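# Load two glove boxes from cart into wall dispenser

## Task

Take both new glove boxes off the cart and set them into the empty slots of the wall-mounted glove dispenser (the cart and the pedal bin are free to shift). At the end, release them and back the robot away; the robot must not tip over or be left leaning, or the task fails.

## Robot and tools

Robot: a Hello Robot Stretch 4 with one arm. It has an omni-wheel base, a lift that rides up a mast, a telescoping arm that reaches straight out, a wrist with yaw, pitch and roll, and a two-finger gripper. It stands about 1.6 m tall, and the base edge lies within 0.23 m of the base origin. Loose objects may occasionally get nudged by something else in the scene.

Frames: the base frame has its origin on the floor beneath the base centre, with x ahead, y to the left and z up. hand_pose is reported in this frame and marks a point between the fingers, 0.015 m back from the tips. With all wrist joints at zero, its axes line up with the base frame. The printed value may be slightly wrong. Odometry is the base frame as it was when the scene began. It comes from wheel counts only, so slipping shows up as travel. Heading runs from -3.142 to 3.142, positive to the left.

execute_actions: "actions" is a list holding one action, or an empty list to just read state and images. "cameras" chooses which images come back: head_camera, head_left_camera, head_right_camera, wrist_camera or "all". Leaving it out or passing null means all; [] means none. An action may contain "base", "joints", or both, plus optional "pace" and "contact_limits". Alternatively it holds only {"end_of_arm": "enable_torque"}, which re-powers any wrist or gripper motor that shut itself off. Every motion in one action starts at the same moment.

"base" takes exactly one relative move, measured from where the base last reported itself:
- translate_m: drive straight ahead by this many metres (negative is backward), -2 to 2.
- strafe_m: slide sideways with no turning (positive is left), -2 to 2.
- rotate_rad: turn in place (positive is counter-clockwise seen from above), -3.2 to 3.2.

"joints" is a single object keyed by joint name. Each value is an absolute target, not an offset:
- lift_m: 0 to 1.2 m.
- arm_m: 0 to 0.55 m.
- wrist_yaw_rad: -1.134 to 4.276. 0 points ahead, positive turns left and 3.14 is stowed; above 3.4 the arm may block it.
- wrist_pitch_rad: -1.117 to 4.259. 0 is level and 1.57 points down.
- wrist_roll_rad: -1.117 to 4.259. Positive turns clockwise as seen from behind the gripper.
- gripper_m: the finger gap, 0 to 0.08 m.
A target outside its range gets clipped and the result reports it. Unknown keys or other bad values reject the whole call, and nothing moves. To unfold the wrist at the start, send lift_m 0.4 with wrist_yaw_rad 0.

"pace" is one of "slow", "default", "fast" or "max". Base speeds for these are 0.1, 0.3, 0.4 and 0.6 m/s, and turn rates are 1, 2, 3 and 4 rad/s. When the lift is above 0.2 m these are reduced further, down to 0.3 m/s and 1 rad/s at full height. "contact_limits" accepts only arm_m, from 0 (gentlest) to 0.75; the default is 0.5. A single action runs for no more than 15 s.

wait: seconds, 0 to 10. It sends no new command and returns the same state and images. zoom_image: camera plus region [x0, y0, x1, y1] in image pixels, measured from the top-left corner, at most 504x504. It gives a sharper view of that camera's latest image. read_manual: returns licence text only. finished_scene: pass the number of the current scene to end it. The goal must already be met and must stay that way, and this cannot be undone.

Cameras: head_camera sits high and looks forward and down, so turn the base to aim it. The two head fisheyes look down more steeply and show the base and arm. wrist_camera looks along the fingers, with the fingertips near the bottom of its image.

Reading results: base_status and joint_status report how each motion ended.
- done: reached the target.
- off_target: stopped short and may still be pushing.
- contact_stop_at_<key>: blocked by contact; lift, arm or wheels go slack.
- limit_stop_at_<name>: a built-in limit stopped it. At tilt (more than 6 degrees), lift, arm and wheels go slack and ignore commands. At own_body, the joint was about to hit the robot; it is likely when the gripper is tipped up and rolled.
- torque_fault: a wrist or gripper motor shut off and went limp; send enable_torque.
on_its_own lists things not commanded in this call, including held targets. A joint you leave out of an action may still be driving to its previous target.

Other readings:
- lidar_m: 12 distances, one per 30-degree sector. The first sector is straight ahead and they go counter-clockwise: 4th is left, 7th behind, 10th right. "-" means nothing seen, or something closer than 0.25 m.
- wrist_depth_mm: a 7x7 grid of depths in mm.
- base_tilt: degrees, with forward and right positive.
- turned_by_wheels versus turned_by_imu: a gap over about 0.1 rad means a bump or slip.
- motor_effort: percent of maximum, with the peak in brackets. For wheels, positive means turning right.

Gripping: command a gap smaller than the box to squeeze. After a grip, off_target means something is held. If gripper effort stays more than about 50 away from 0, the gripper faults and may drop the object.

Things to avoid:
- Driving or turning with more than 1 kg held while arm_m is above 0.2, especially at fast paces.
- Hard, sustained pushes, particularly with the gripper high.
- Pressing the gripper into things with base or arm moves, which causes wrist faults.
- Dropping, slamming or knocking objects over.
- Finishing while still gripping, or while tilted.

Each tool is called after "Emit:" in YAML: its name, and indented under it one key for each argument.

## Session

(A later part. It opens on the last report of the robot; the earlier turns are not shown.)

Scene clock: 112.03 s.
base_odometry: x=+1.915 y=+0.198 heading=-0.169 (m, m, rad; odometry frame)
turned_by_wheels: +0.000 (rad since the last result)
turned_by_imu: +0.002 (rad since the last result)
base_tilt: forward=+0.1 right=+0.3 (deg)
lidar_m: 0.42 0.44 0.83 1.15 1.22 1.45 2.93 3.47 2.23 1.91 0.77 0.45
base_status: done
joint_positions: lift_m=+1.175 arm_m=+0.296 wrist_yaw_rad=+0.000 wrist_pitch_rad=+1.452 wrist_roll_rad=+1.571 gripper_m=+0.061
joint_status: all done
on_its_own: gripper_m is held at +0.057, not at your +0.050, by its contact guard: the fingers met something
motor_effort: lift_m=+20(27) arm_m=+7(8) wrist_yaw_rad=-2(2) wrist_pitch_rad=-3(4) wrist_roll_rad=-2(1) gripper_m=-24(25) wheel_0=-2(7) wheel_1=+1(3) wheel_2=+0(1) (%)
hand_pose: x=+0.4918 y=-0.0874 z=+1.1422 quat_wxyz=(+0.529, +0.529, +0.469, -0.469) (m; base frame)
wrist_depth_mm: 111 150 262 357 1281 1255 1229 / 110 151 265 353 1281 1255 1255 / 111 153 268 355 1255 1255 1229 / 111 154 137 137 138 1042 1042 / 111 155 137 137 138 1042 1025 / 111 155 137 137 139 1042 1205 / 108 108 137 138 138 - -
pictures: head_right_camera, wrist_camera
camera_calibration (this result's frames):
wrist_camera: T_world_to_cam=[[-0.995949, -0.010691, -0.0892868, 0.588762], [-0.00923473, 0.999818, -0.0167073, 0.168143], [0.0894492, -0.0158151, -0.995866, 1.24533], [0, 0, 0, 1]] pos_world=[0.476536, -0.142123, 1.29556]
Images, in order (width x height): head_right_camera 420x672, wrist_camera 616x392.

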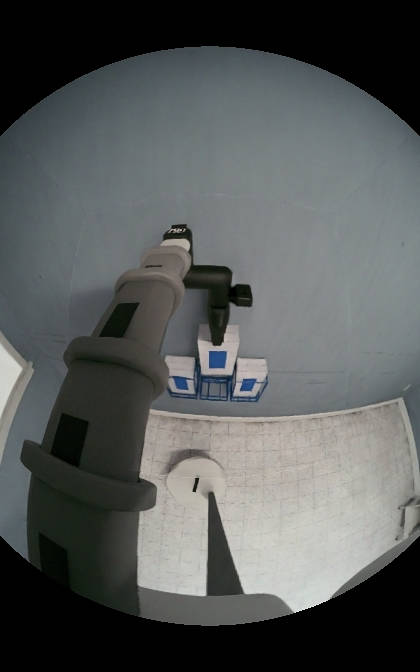

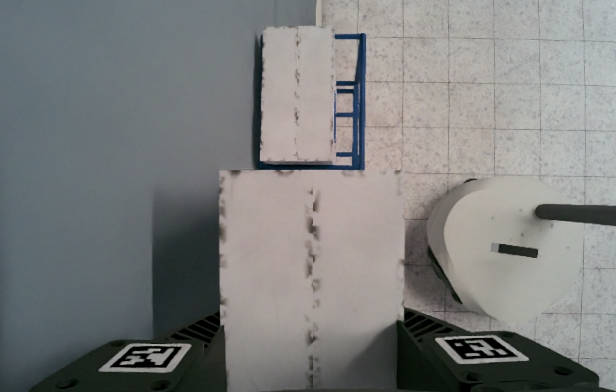

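Emit:
execute_actions:
  actions:
    - {"base": {"strafe_m": 0.004}, "pace": "slow"}
  cameras: ["head_right_camera", "wrist_camera"]

Emit:
zoom_image:
  camera: "head_right_camera"
  region: [185, 355, 250, 405]

Emit:
zoom_image:
  camera: "wrist_camera"
  region: [200, 10, 420, 200]

Scene clock: 118.57 s.
base_odometry: x=+1.915 y=+0.202 heading=-0.169 (m, m, rad; odometry frame)
turned_by_wheels: +0.000 (rad since the last result)
turned_by_imu: +0.002 (rad since the last result)
base_tilt: forward=+0.1 right=+0.2 (deg)
lidar_m: 0.41 0.50 0.82 1.15 1.20 1.45 2.91 3.48 2.24 1.90 0.76 0.45
base_status: done
joint_positions: lift_m=+1.175 arm_m=+0.296 wrist_yaw_rad=+0.000 wrist_pitch_rad=+1.452 wrist_roll_rad=+1.571 gripper_m=+0.061
joint_status: not commanded
on_its_own: gripper_m is held at +0.057, not at your +0.050, by its contact guard: the fingers met something
motor_effort: lift_m=+19(20) arm_m=+7(7) wrist_yaw_rad=-1(3) wrist_pitch_rad=-3(3) wrist_roll_rad=-1(1) gripper_m=-24(25) wheel_0=-1(5) wheel_1=+2(5) wheel_2=+0(0) (%)
hand_pose: x=+0.4918 y=-0.0874 z=+1.1422 quat_wxyz=(+0.529, +0.529, +0.469, -0.469) (m; base frame)
wrist_depth_mm: 111 150 262 357 1281 1255 1229 / 110 152 265 353 1281 1229 1205 / 111 153 268 357 1255 1255 1229 / 111 154 138 138 140 1042 1025 / 112 155 138 138 139 1042 1025 / 111 155 137 138 138 1042 1229 / 109 108 137 138 138 - -
pictures: head_right_camera, wrist_camera
camera_calibration (this result's frames):
wrist_camera: T_world_to_cam=[[-0.995949, -0.0106932, -0.0892866, 0.588762], [-0.00923693, 0.999818, -0.0167073, 0.168144], [0.089449, -0.0158149, -0.995866, 1.24533], [0, 0, 0, 1]] pos_world=[0.476536, -0.142123, 1.29556]
Images, in order (width x height): head_right_camera 420x672, wrist_camera 616x392.

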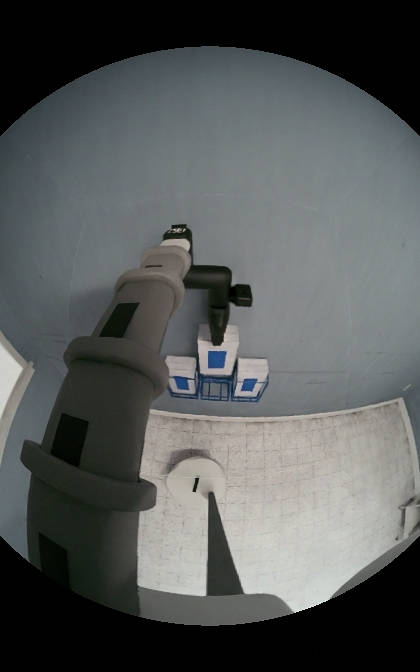

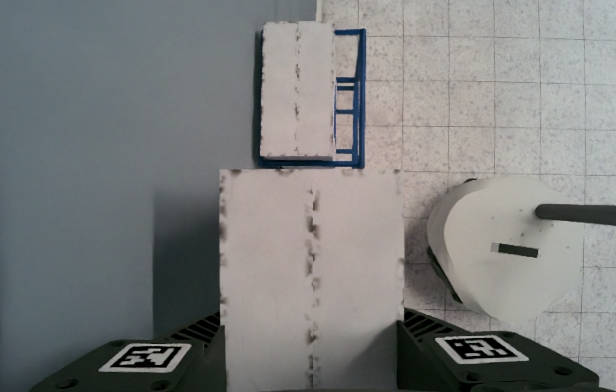

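Region (185, 355, 250, 405) of head_right_camera's 420x672 image, scaled by 7.754, with more detail than that image has; it fills the top 388 rows of this view, and the rest is white.

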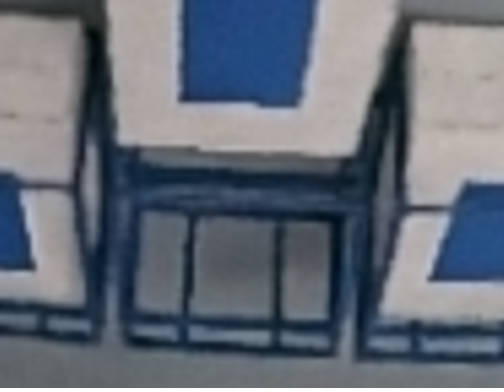

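Region (200, 10, 420, 200) of wrist_camera's 616x392 image, scaled by 2.291; it fills the top 435 rows of this view, and the rest is white.

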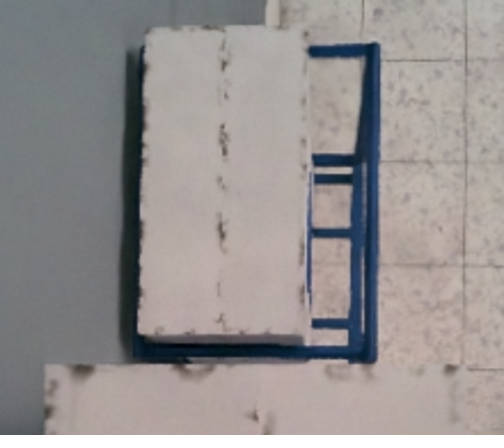

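Emit:
execute_actions:
  actions: []
  cameras: ["head_right_camera", "wrist_camera"]

Emit:
zoom_image:
  camera: "head_right_camera"
  region: [185, 355, 250, 405]

Emit:
zoom_image:
  camera: "wrist_camera"
  region: [200, 10, 420, 200]

Scene clock: 119.13 s.
base_odometry: x=+1.915 y=+0.202 heading=-0.169 (m, m, rad; odometry frame)
turned_by_wheels: +0.000 (rad since the last result)
turned_by_imu: +0.000 (rad since the last result)
base_tilt: forward=+0.1 right=+0.3 (deg)
lidar_m: 0.43 0.43 0.80 1.12 1.21 1.45 2.91 3.51 2.23 1.88 0.76 0.45
base_status: done
joint_positions: lift_m=+1.175 arm_m=+0.296 wrist_yaw_rad=+0.000 wrist_pitch_rad=+1.452 wrist_roll_rad=+1.571 gripper_m=+0.061
joint_status: not commanded
on_its_own: gripper_m is held at +0.057, not at your +0.050, by its contact guard: the fingers met something
motor_effort: lift_m=+20(20) arm_m=+7(7) wrist_yaw_rad=-2(3) wrist_pitch_rad=-4(3) wrist_roll_rad=-1(1) gripper_m=-24(25) wheel_0=-1(5) wheel_1=+2(5) wheel_2=+0(0) (%)
hand_pose: x=+0.4918 y=-0.0874 z=+1.1422 quat_wxyz=(+0.529, +0.529, +0.469, -0.469) (m; base frame)
wrist_depth_mm: 111 150 262 355 1281 1255 1205 / 110 152 264 353 1255 1255 1229 / 111 153 268 355 1255 1255 1229 / 111 154 137 138 139 1060 1025 / 111 155 137 138 139 1042 1042 / 111 155 137 138 138 1042 1229 / 109 108 137 138 138 - -
pictures: head_right_camera, wrist_camera
camera_calibration (this result's frames):
wrist_camera: T_world_to_cam=[[-0.995949, -0.0106925, -0.0892869, 0.588763], [-0.00923626, 0.999818, -0.0167073, 0.168144], [0.0894493, -0.015815, -0.995866, 1.24533], [0, 0, 0, 1]] pos_world=[0.476536, -0.142123, 1.29556]
Images, in order (width x height): head_right_camera 420x672, wrist_camera 616x392.

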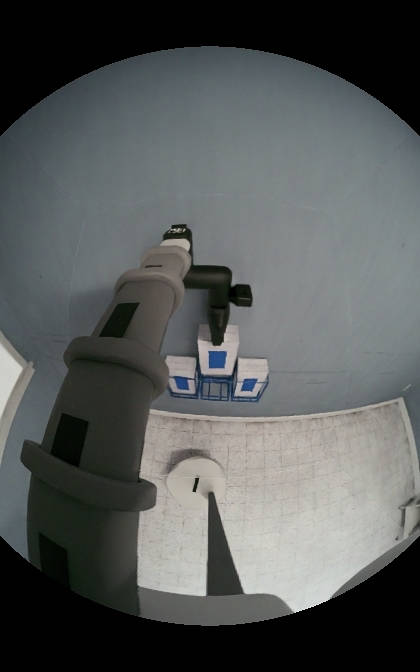

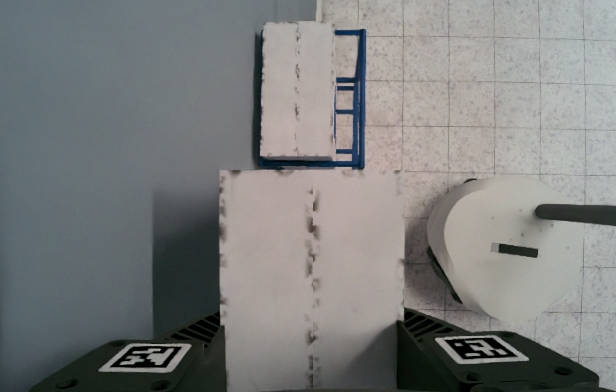

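Region (185, 355, 250, 405) of head_right_camera's 420x672 image, scaled by 7.754, with more detail than that image has; it fills the top 388 rows of this view, and the rest is white.

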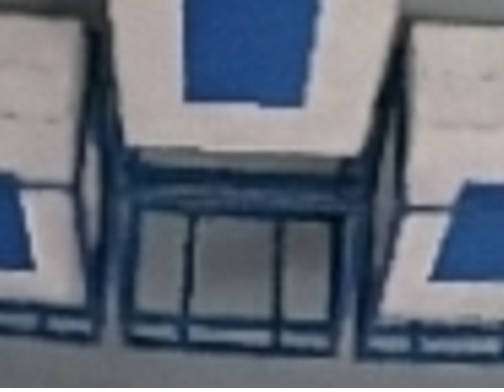

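Region (200, 10, 420, 200) of wrist_camera's 616x392 image, scaled by 2.291; it fills the top 435 rows of this view, and the rest is white.

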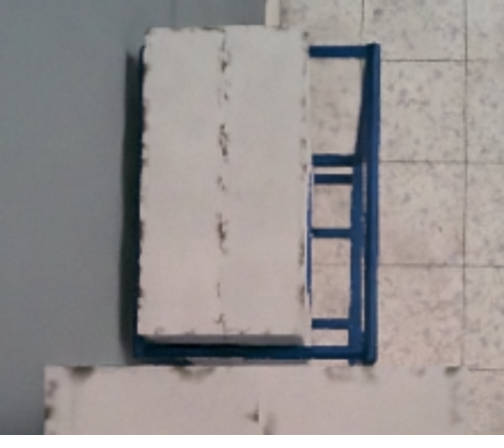

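Emit:
execute_actions:
  actions: []
  cameras: ["head_right_camera", "head_left_camera", "wrist_camera"]

Emit:
zoom_image:
  camera: "head_right_camera"
  region: [185, 355, 250, 405]

Emit:
zoom_image:
  camera: "head_left_camera"
  region: [205, 340, 290, 400]

Scene clock: 120.13 s.
base_odometry: x=+1.915 y=+0.202 heading=-0.169 (m, m, rad; odometry frame)
turned_by_wheels: +0.000 (rad since the last result)
turned_by_imu: +0.000 (rad since the last result)
base_tilt: forward=+0.1 right=+0.3 (deg)
lidar_m: 0.41 0.49 0.78 1.13 1.22 1.45 2.90 3.45 2.23 1.93 0.75 0.46
base_status: done
joint_positions: lift_m=+1.175 arm_m=+0.296 wrist_yaw_rad=+0.000 wrist_pitch_rad=+1.452 wrist_roll_rad=+1.571 gripper_m=+0.061
joint_status: not commanded
on_its_own: gripper_m is held at +0.057, not at your +0.050, by its contact guard: the fingers met something
motor_effort: lift_m=+20(20) arm_m=+7(7) wrist_yaw_rad=+0(3) wrist_pitch_rad=-3(3) wrist_roll_rad=-1(1) gripper_m=-25(25) wheel_0=-1(5) wheel_1=+2(5) wheel_2=+0(0) (%)
hand_pose: x=+0.4918 y=-0.0874 z=+1.1422 quat_wxyz=(+0.529, +0.529, +0.469, -0.469) (m; base frame)
wrist_depth_mm: 111 150 260 355 1281 1255 1229 / 110 151 264 355 1281 1229 1255 / 111 153 267 355 1281 1255 1229 / 111 154 138 138 139 1042 1025 / 112 155 137 138 139 1060 1025 / 112 155 137 138 138 1042 1229 / 108 109 136 138 138 - -
pictures: head_left_camera, head_right_camera, wrist_camera
camera_calibration (this result's frames):
wrist_camera: T_world_to_cam=[[-0.995949, -0.0106933, -0.0892868, 0.588762], [-0.00923698, 0.999818, -0.0167073, 0.168144], [0.0894492, -0.0158149, -0.995866, 1.24533], [0, 0, 0, 1]] pos_world=[0.476536, -0.142123, 1.29556]
Images, in order (width x height): head_left_camera 420x672, head_right_camera 420x672, wrist_camera 616x392.

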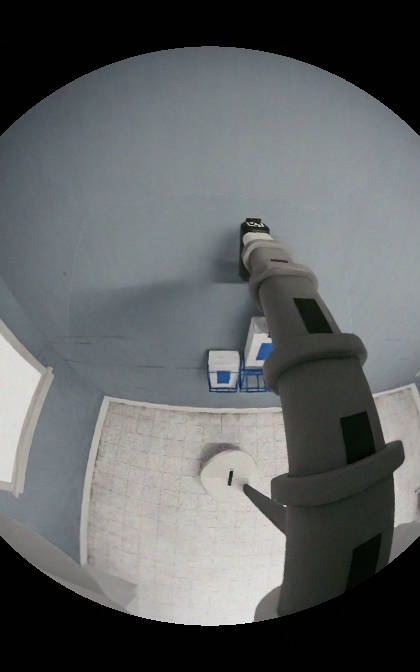

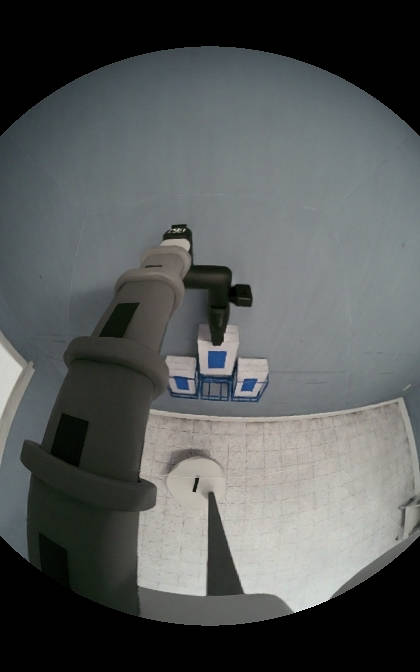

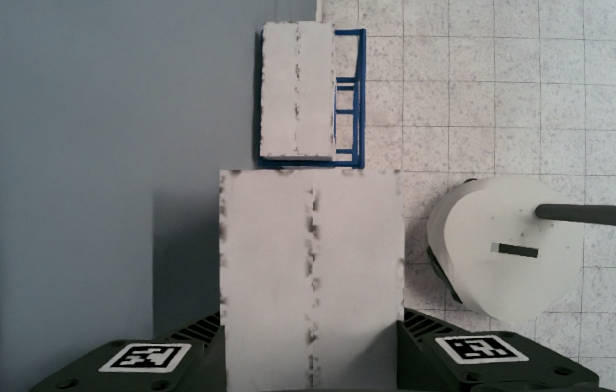

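Region (185, 355, 250, 405) of head_right_camera's 420x672 image, scaled by 7.754, with more detail than that image has; it fills the top 388 rows of this view, and the rest is white.

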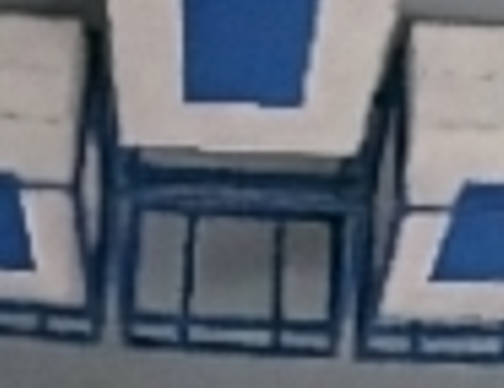

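Region (205, 340, 290, 400) of head_left_camera's 420x672 image, scaled by 5.929, with more detail than that image has; it fills the top 356 rows of this view, and the rest is white.

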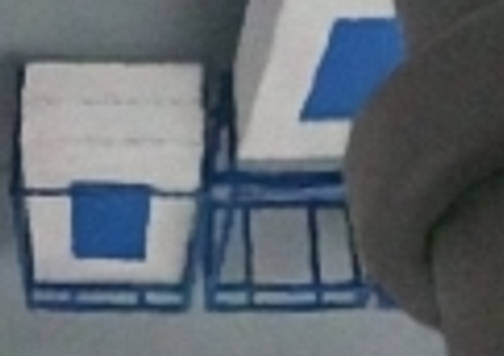

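Emit:
execute_actions:
  actions:
    - {"base": {"strafe_m": -0.0025}, "pace": "slow"}
  cameras: []

Scene clock: 121.30 s.
base_odometry: x=+1.915 y=+0.200 heading=-0.169 (m, m, rad; odometry frame)
turned_by_wheels: +0.000 (rad since the last result)
turned_by_imu: +0.000 (rad since the last result)
base_tilt: forward=+0.1 right=+0.3 (deg)
lidar_m: 0.42 0.46 0.81 1.15 1.25 1.45 2.93 3.48 2.23 1.92 0.76 0.45
base_status: done
joint_positions: lift_m=+1.175 arm_m=+0.296 wrist_yaw_rad=+0.000 wrist_pitch_rad=+1.452 wrist_roll_rad=+1.571 gripper_m=+0.061
joint_status: not commanded
on_its_own: gripper_m is held at +0.057, not at your +0.050, by its contact guard: the fingers met something
motor_effort: lift_m=+20(20) arm_m=+7(7) wrist_yaw_rad=-2(1) wrist_pitch_rad=-3(3) wrist_roll_rad=-2(1) gripper_m=-26(24) wheel_0=-1(4) wheel_1=+0(4) wheel_2=+0(0) (%)
hand_pose: x=+0.4918 y=-0.0874 z=+1.1422 quat_wxyz=(+0.529, +0.529, +0.469, -0.469) (m; base frame)
wrist_depth_mm: 111 150 260 355 1281 1255 1229 / 110 152 265 353 1255 1255 1229 / 111 153 268 355 1281 1255 1205 / 111 154 138 138 139 1042 1025 / 112 155 137 138 139 1025 1008 / 111 155 137 138 138 1042 1229 / 108 108 137 138 138 - -
pictures: none
No camera images: the call's "cameras" was empty. Leave "cameras" out to get every camera's image.

Emit:
wait:
  seconds: 2

Emit:
zoom_image:
  camera: "head_right_camera"
  region: [185, 355, 250, 405]

Emit:
zoom_image:
  camera: "wrist_camera"
  region: [200, 10, 420, 200]

Scene clock: 123.77 s.
base_odometry: x=+1.915 y=+0.200 heading=-0.169 (m, m, rad; odometry frame)
turned_by_wheels: +0.000 (rad since the last result)
turned_by_imu: +0.001 (rad since the last result)
base_tilt: forward=+0.1 right=+0.3 (deg)
lidar_m: 0.42 0.47 0.78 1.15 1.20 1.42 2.91 3.46 2.27 1.88 0.78 0.45
base_status: done
joint_positions: lift_m=+1.175 arm_m=+0.296 wrist_yaw_rad=+0.000 wrist_pitch_rad=+1.452 wrist_roll_rad=+1.571 gripper_m=+0.061
joint_status: not commanded
on_its_own: gripper_m is held at +0.057, not at your +0.050, by its contact guard: the fingers met something
motor_effort: lift_m=+20(20) arm_m=+7(7) wrist_yaw_rad=-1(1) wrist_pitch_rad=-1(3) wrist_roll_rad=-2(1) gripper_m=-25(24) wheel_0=-1(4) wheel_1=+0(4) wheel_2=+0(0) (%)
hand_pose: x=+0.4918 y=-0.0874 z=+1.1422 quat_wxyz=(+0.529, +0.529, +0.469, -0.469) (m; base frame)
wrist_depth_mm: 111 150 260 355 1255 1229 1229 / 110 151 265 351 1281 1229 1229 / 110 153 267 355 1281 1255 1229 / 111 154 137 138 140 1060 1025 / 111 155 137 138 139 1042 1025 / 111 155 137 138 139 1042 1229 / 108 108 136 138 138 - -
wait: 2.00 s; at rest from the start
pictures: head_camera, head_left_camera, head_right_camera, wrist_camera
camera_calibration (this result's frames):
wrist_camera: T_world_to_cam=[[-0.995949, -0.010693, -0.0892867, 0.588762], [-0.00923674, 0.999818, -0.0167073, 0.168144], [0.0894491, -0.0158149, -0.995866, 1.24533], [0, 0, 0, 1]] pos_world=[0.476536, -0.142123, 1.29556]
Images, in order (width x height): head_camera 420x560, head_left_camera 420x672, head_right_camera 420x672, wrist_camera 616x392.

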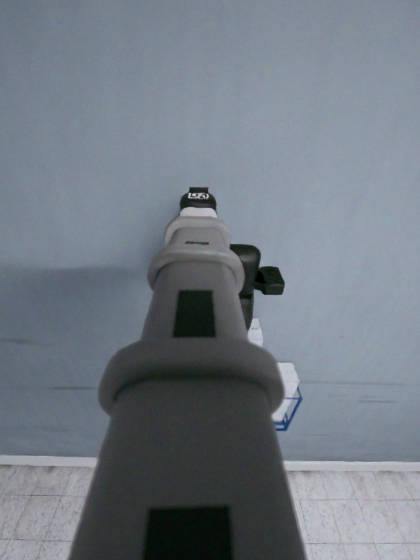

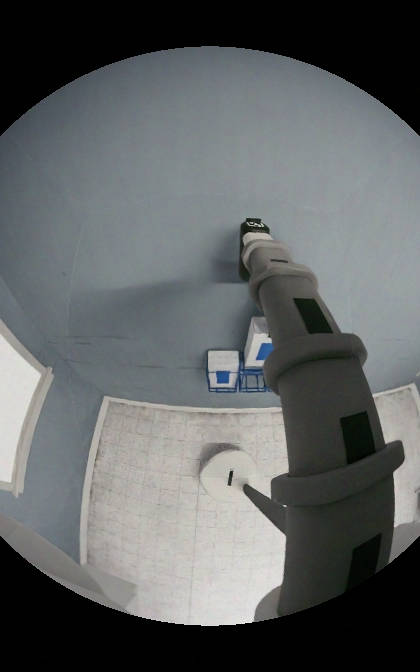

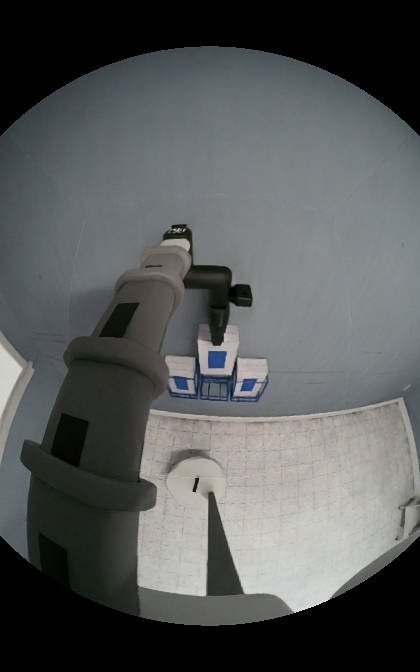

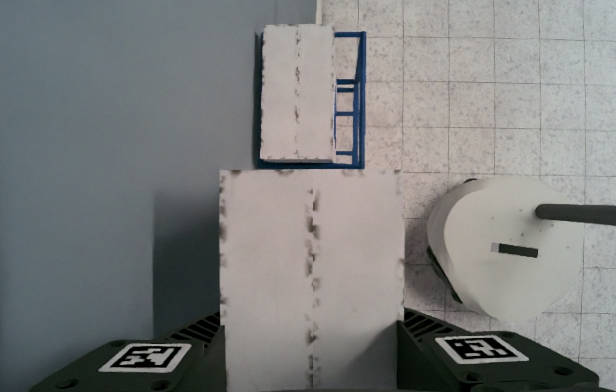

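Region (185, 355, 250, 405) of head_right_camera's 420x672 image, scaled by 7.754, with more detail than that image has; it fills the top 388 rows of this view, and the rest is white.

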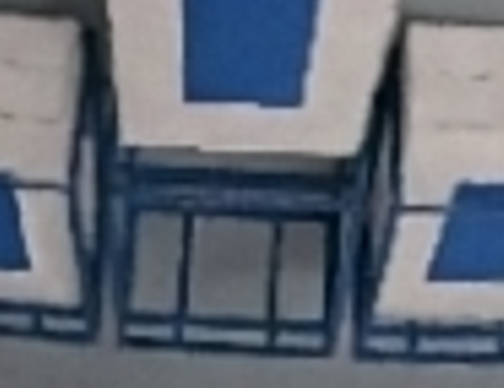

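Region (200, 10, 420, 200) of wrist_camera's 616x392 image, scaled by 2.291; it fills the top 435 rows of this view, and the rest is white.

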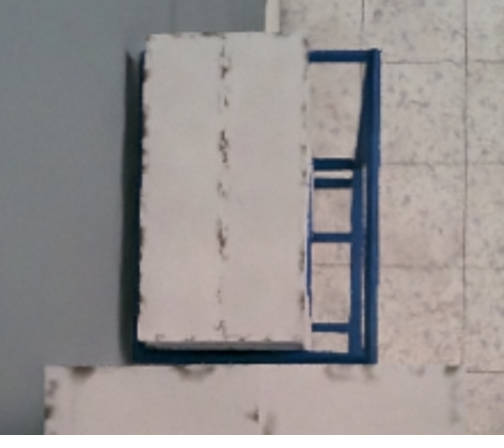

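Emit:
execute_actions:
  actions:
    - {"joints": {"lift_m": 1.13}, "pace": "slow"}
  cameras: ["head_right_camera", "wrist_camera"]

Emit:
zoom_image:
  camera: "head_right_camera"
  region: [185, 355, 250, 405]

Scene clock: 125.77 s.
base_odometry: x=+1.915 y=+0.200 heading=-0.169 (m, m, rad; odometry frame)
turned_by_wheels: +0.000 (rad since the last result)
turned_by_imu: +0.001 (rad since the last result)
base_tilt: forward=+0.1 right=+0.3 (deg)
lidar_m: 0.43 0.43 0.84 1.15 1.22 1.43 2.89 3.50 2.23 1.93 0.76 0.45
base_status: not commanded
joint_positions: lift_m=+1.130 arm_m=+0.296 wrist_yaw_rad=+0.000 wrist_pitch_rad=+1.452 wrist_roll_rad=+1.571 gripper_m=+0.061
joint_status: all done
on_its_own: gripper_m is held at +0.057, not at your +0.050, by its contact guard: the fingers met something
motor_effort: lift_m=+19(21) arm_m=+7(7) wrist_yaw_rad=-1(1) wrist_pitch_rad=-3(4) wrist_roll_rad=-1(2) gripper_m=-24(23) wheel_0=-1(1) wheel_1=+0(0) wheel_2=+0(0) (%)
hand_pose: x=+0.4918 y=-0.0874 z=+1.0972 quat_wxyz=(+0.529, +0.529, +0.469, -0.469) (m; base frame)
wrist_depth_mm: 111 150 260 309 1229 1205 1182 / 110 152 265 310 1229 1205 1182 / 110 153 268 309 1229 1205 1182 / 111 154 138 138 139 991 991 / 111 155 137 138 139 991 976 / 112 155 137 138 138 991 976 / 108 108 136 138 138 - -
pictures: head_right_camera, wrist_camera
camera_calibration (this result's frames):
wrist_camera: T_world_to_cam=[[-0.995949, -0.010693, -0.0892774, 0.584736], [-0.00923693, 0.999818, -0.0167073, 0.167393], [0.0894398, -0.0158149, -0.995867, 1.20055], [0, 0, 0, 1]] pos_world=[0.476536, -0.142123, 1.25059]
Images, in order (width x height): head_right_camera 420x672, wrist_camera 616x392.

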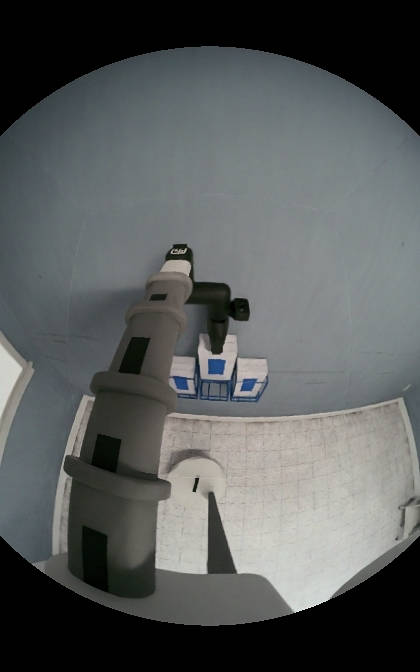

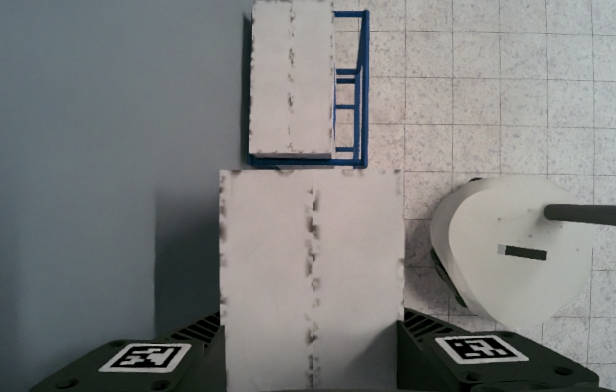

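Region (185, 355, 250, 405) of head_right_camera's 420x672 image, scaled by 7.754, with more detail than that image has; it fills the top 388 rows of this view, and the rest is white.

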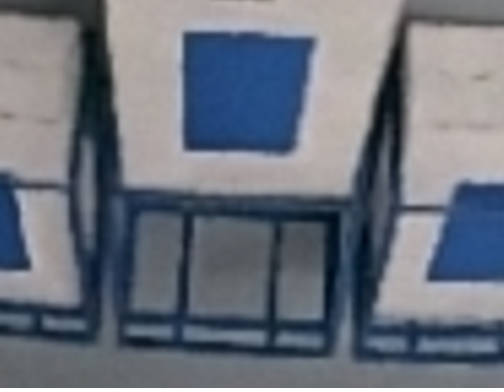

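Emit:
execute_actions:
  actions:
    - {"joints": {"lift_m": 0.966}}
  cameras: ["head_right_camera", "wrist_camera"]

Scene clock: 128.27 s.
base_odometry: x=+1.915 y=+0.200 heading=-0.169 (m, m, rad; odometry frame)
turned_by_wheels: +0.000 (rad since the last result)
turned_by_imu: +0.001 (rad since the last result)
base_tilt: forward=+0.1 right=+0.2 (deg)
lidar_m: 0.43 0.46 0.80 1.13 1.23 1.43 2.89 3.46 2.26 1.90 0.74 0.46
base_status: not commanded
joint_positions: lift_m=+0.966 arm_m=+0.296 wrist_yaw_rad=+0.000 wrist_pitch_rad=+1.450 wrist_roll_rad=+1.571 gripper_m=+0.061
joint_status: all done
on_its_own: gripper_m is held at +0.057, not at your +0.050, by its contact guard: the fingers met something
motor_effort: lift_m=+19(22) arm_m=+7(7) wrist_yaw_rad=-2(1) wrist_pitch_rad=+2(2) wrist_roll_rad=-1(1) gripper_m=-26(24) wheel_0=-1(2) wheel_1=+0(0) wheel_2=+0(0) (%)
hand_pose: x=+0.4923 y=-0.0874 z=+0.9333 quat_wxyz=(+0.529, +0.529, +0.469, -0.469) (m; base frame)
wrist_depth_mm: 110 148 146 144 1060 1042 1025 / 111 147 146 144 1060 1042 1025 / 110 151 204 286 1060 1060 1025 / 110 153 138 138 139 917 820 / 110 153 137 138 139 842 820 / 110 153 137 138 139 842 831 / 110 108 136 138 138 - -
pictures: head_right_camera, wrist_camera
camera_calibration (this result's frames):
wrist_camera: T_world_to_cam=[[-0.995777, -0.0106864, -0.0911822, 0.572271], [-0.00919844, 0.999818, -0.0167235, 0.164655], [0.0913444, -0.0158142, -0.995694, 1.03616], [0, 0, 0, 1]] pos_world=[0.476721, -0.142123, 1.08663]
Images, in order (width x height): head_right_camera 420x672, wrist_camera 616x392.

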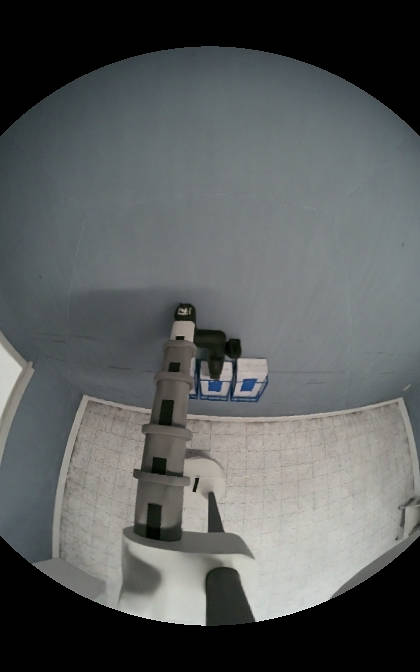

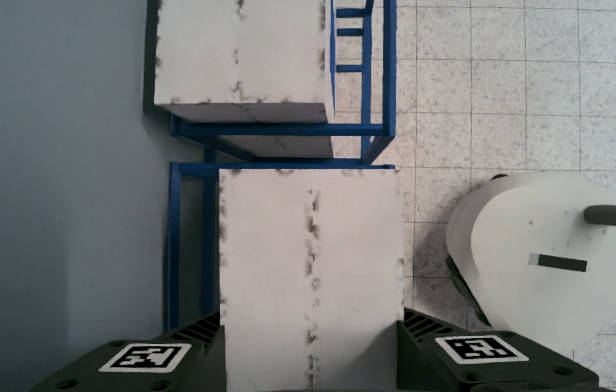

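Emit:
execute_actions:
  actions:
    - {"joints": {"lift_m": 0.9635}, "pace": "slow"}
  cameras: []

Emit:
execute_actions:
  actions:
    - {"joints": {"gripper_m": 0.078}}
  cameras: ["wrist_camera"]

Emit:
execute_actions:
  actions:
    - {"joints": {"lift_m": 1.04}, "pace": "fast"}
  cameras: ["wrist_camera", "head_right_camera"]

Scene clock: 129.93 s.
base_odometry: x=+1.915 y=+0.200 heading=-0.169 (m, m, rad; odometry frame)
turned_by_wheels: +0.000 (rad since the last result)
turned_by_imu: +0.001 (rad since the last result)
base_tilt: forward=+0.1 right=+0.2 (deg)
lidar_m: 0.43 0.44 0.80 1.15 1.22 1.46 2.92 3.51 2.28 1.90 0.78 0.46
base_status: not commanded
joint_positions: lift_m=+0.964 arm_m=+0.296 wrist_yaw_rad=+0.000 wrist_pitch_rad=+1.450 wrist_roll_rad=+1.571 gripper_m=+0.061
joint_status: all done
on_its_own: gripper_m is held at +0.057, not at your +0.050, by its contact guard: the fingers met something
motor_effort: lift_m=+18(18) arm_m=+7(7) wrist_yaw_rad=-2(0) wrist_pitch_rad=+3(5) wrist_roll_rad=-2(1) gripper_m=-25(23) wheel_0=-1(1) wheel_1=+0(0) wheel_2=+0(0) (%)
hand_pose: x=+0.4924 y=-0.0874 z=+0.9308 quat_wxyz=(+0.529, +0.529, +0.469, -0.469) (m; base frame)
wrist_depth_mm: 110 145 144 142 1078 1042 1025 / 111 145 144 142 1060 1042 1025 / 112 151 201 277 1042 1060 1025 / 110 152 138 138 139 904 831 / 110 153 138 138 139 842 820 / 110 153 137 138 139 842 820 / 110 109 136 138 138 - -
pictures: none
No camera images: the call's "cameras" was empty. Leave "cameras" out to get every camera's image.

Scene clock: 130.80 s.
base_odometry: x=+1.915 y=+0.200 heading=-0.169 (m, m, rad; odometry frame)
turned_by_wheels: +0.000 (rad since the last result)
turned_by_imu: +0.000 (rad since the last result)
base_tilt: forward=+0.1 right=+0.2 (deg)
lidar_m: 0.43 0.46 0.79 1.13 1.22 1.45 2.91 3.47 2.23 1.91 0.73 0.45
base_status: not commanded
joint_positions: lift_m=+0.964 arm_m=+0.296 wrist_yaw_rad=+0.000 wrist_pitch_rad=+1.451 wrist_roll_rad=+1.571 gripper_m=+0.078
joint_status: all done
motor_effort: lift_m=+19(19) arm_m=+7(7) wrist_yaw_rad=-2(1) wrist_pitch_rad=+1(3) wrist_roll_rad=-1(1) gripper_m=+2(23) wheel_0=-1(1) wheel_1=+0(0) wheel_2=+0(0) (%)
hand_pose: x=+0.4922 y=-0.0874 z=+0.9308 quat_wxyz=(+0.529, +0.529, +0.469, -0.469) (m; base frame)
wrist_depth_mm: 110 146 144 142 1060 1060 1025 / 111 146 145 143 1060 1042 1042 / 110 151 204 282 1060 1042 1008 / 110 152 141 142 1060 991 820 / 110 153 141 142 1042 842 820 / 110 153 141 141 141 842 809 / 105 108 141 141 141 103 -
pictures: wrist_camera
camera_calibration (this result's frames):
wrist_camera: T_world_to_cam=[[-0.99585, -0.0106914, -0.0903769, 0.571177], [-0.00921689, 0.999818, -0.0167171, 0.164614], [0.0905392, -0.0158147, -0.995767, 1.03414], [0, 0, 0, 1]] pos_world=[0.476694, -0.142123, 1.08414]
Images, in order (width x height): wrist_camera 616x392.

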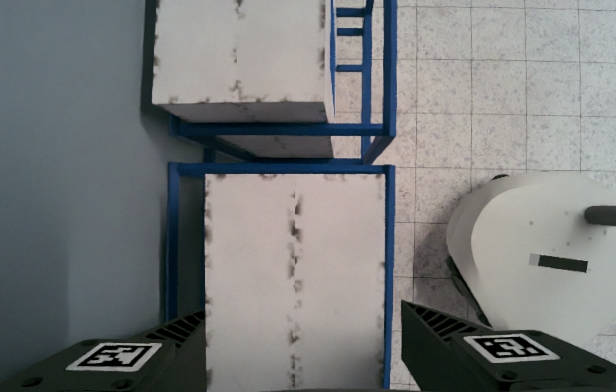

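Scene clock: 131.87 s.
base_odometry: x=+1.915 y=+0.200 heading=-0.169 (m, m, rad; odometry frame)
turned_by_wheels: +0.000 (rad since the last result)
turned_by_imu: +0.000 (rad since the last result)
base_tilt: forward=+0.1 right=+0.3 (deg)
lidar_m: 0.40 0.46 0.79 1.15 1.20 1.45 2.92 3.44 2.24 1.89 0.77 0.45
base_status: not commanded
joint_positions: lift_m=+1.040 arm_m=+0.296 wrist_yaw_rad=+0.000 wrist_pitch_rad=+1.451 wrist_roll_rad=+1.571 gripper_m=+0.078
joint_status: all done
motor_effort: lift_m=+26(25) arm_m=+7(7) wrist_yaw_rad=-2(1) wrist_pitch_rad=-1(1) wrist_roll_rad=-1(1) gripper_m=+4(4) wheel_0=-1(2) wheel_1=+0(0) wheel_2=+0(0) (%)
hand_pose: x=+0.4921 y=-0.0874 z=+1.0067 quat_wxyz=(+0.529, +0.529, +0.469, -0.469) (m; base frame)
wrist_depth_mm: 110 148 221 220 1160 1118 1098 / 111 150 221 219 1138 1138 1118 / 110 151 222 253 1138 1118 1118 / 110 153 221 220 1138 976 904 / 110 153 221 218 1138 904 891 / 110 153 220 218 410 904 891 / 105 108 219 218 251 104 -
pictures: head_right_camera, wrist_camera
camera_calibration (this result's frames):
wrist_camera: T_world_to_cam=[[-0.995879, -0.0106905, -0.0900573, 0.577664], [-0.00922128, 0.999818, -0.0167142, 0.165882], [0.0902196, -0.0158149, -0.995796, 1.10993], [0, 0, 0, 1]] pos_world=[0.476676, -0.142123, 1.16006]
Images, in order (width x height): head_right_camera 420x672, wrist_camera 616x392.

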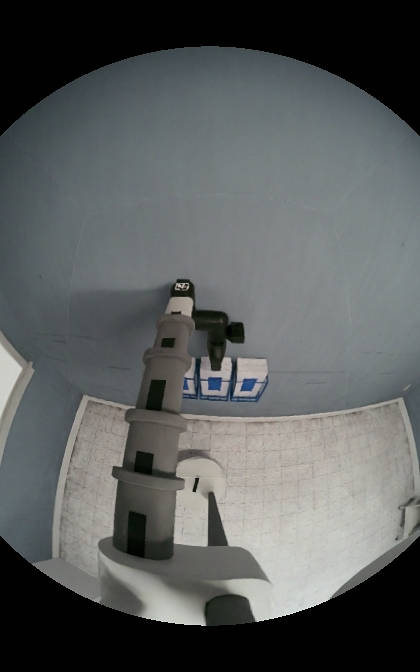

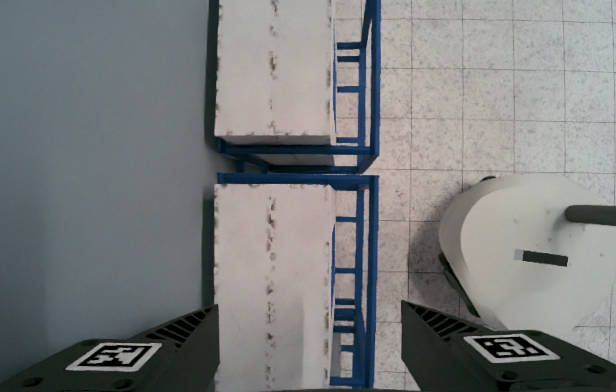

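Both boxes are seated at the same height, so I'll back the robot away.

Emit:
execute_actions:
  actions:
    - {"base": {"translate_m": -0.4}, "joints": {"arm_m": 0.0}, "pace": "max"}

Scene clock: 134.73 s.
base_odometry: x=+1.520 y=+0.267 heading=-0.169 (m, m, rad; odometry frame)
turned_by_wheels: +0.000 (rad since the last result)
turned_by_imu: +0.002 (rad since the last result)
base_tilt: forward=+0.1 right=+0.3 (deg)
lidar_m: 0.82 0.98 1.20 1.15 1.24 1.11 3.43 3.44 2.16 2.13 1.31 0.85
base_status: done
joint_positions: lift_m=+1.040 arm_m=+0.001 wrist_yaw_rad=+0.000 wrist_pitch_rad=+1.451 wrist_roll_rad=+1.571 gripper_m=+0.078
joint_status: all done
motor_effort: lift_m=+26(25) arm_m=-7(8) wrist_yaw_rad=-1(1) wrist_pitch_rad=-1(1) wrist_roll_rad=-2(2) gripper_m=+5(4) wheel_0=+1(5) wheel_1=-1(4) wheel_2=-2(10) (%)
hand_pose: x=+0.1974 y=-0.0874 z=+1.0067 quat_wxyz=(+0.529, +0.529, +0.469, -0.469) (m; base frame)
wrist_depth_mm: 1025 1229 1182 1160 1138 1118 1098 / 1008 1205 1182 1160 1138 1138 1098 / 991 1205 1182 1160 1138 1118 1098 / 1025 1205 1182 1160 931 1098 1098 / 1025 1182 1182 1138 931 904 1098 / 1008 1205 1182 1182 931 917 1098 / 946 108 1182 1160 1138 103 -
pictures: head_camera, head_left_camera, head_right_camera, wrist_camera
camera_calibration (this result's frames):
wrist_camera: T_world_to_cam=[[-0.995911, -0.010291, -0.0897479, 0.283913], [-0.00882609, 0.999822, -0.0167039, 0.163085], [0.0899038, -0.0158435, -0.995824, 1.13661], [0, 0, 0, 1]] pos_world=[0.182006, -0.142127, 1.16006]
Images, in order (width x height): head_camera 420x560, head_left_camera 420x672, head_right_camera 420x672, wrist_camera 616x392.

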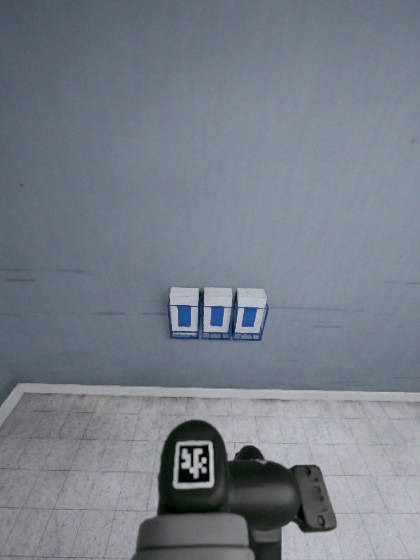

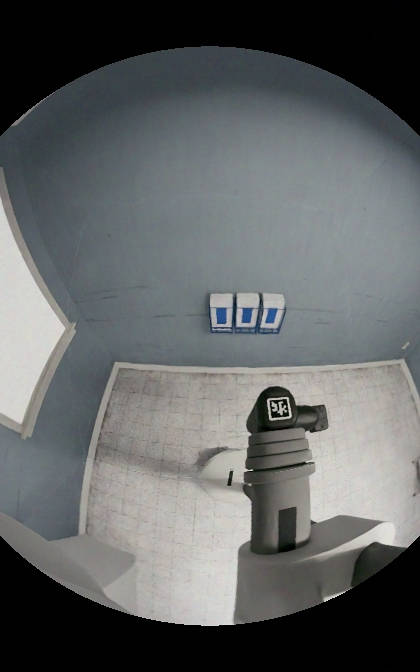

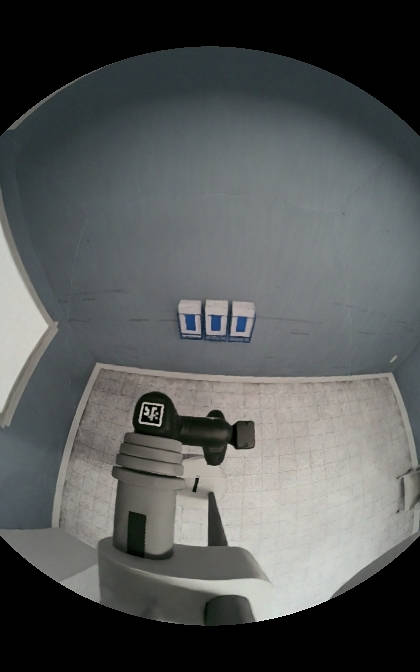

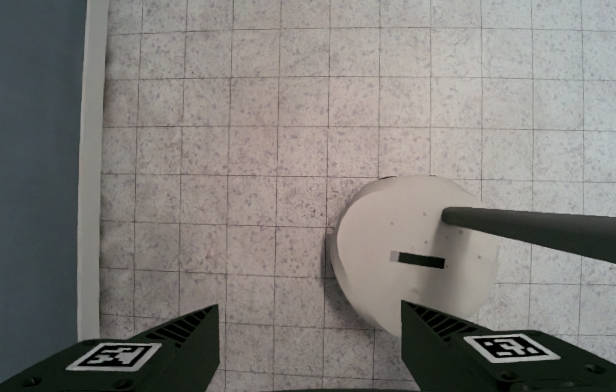

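All three slots are filled and the robot is clear of the dispenser.

Emit:
finished_scene:
  scene: 2

The scene is finished: the task was done.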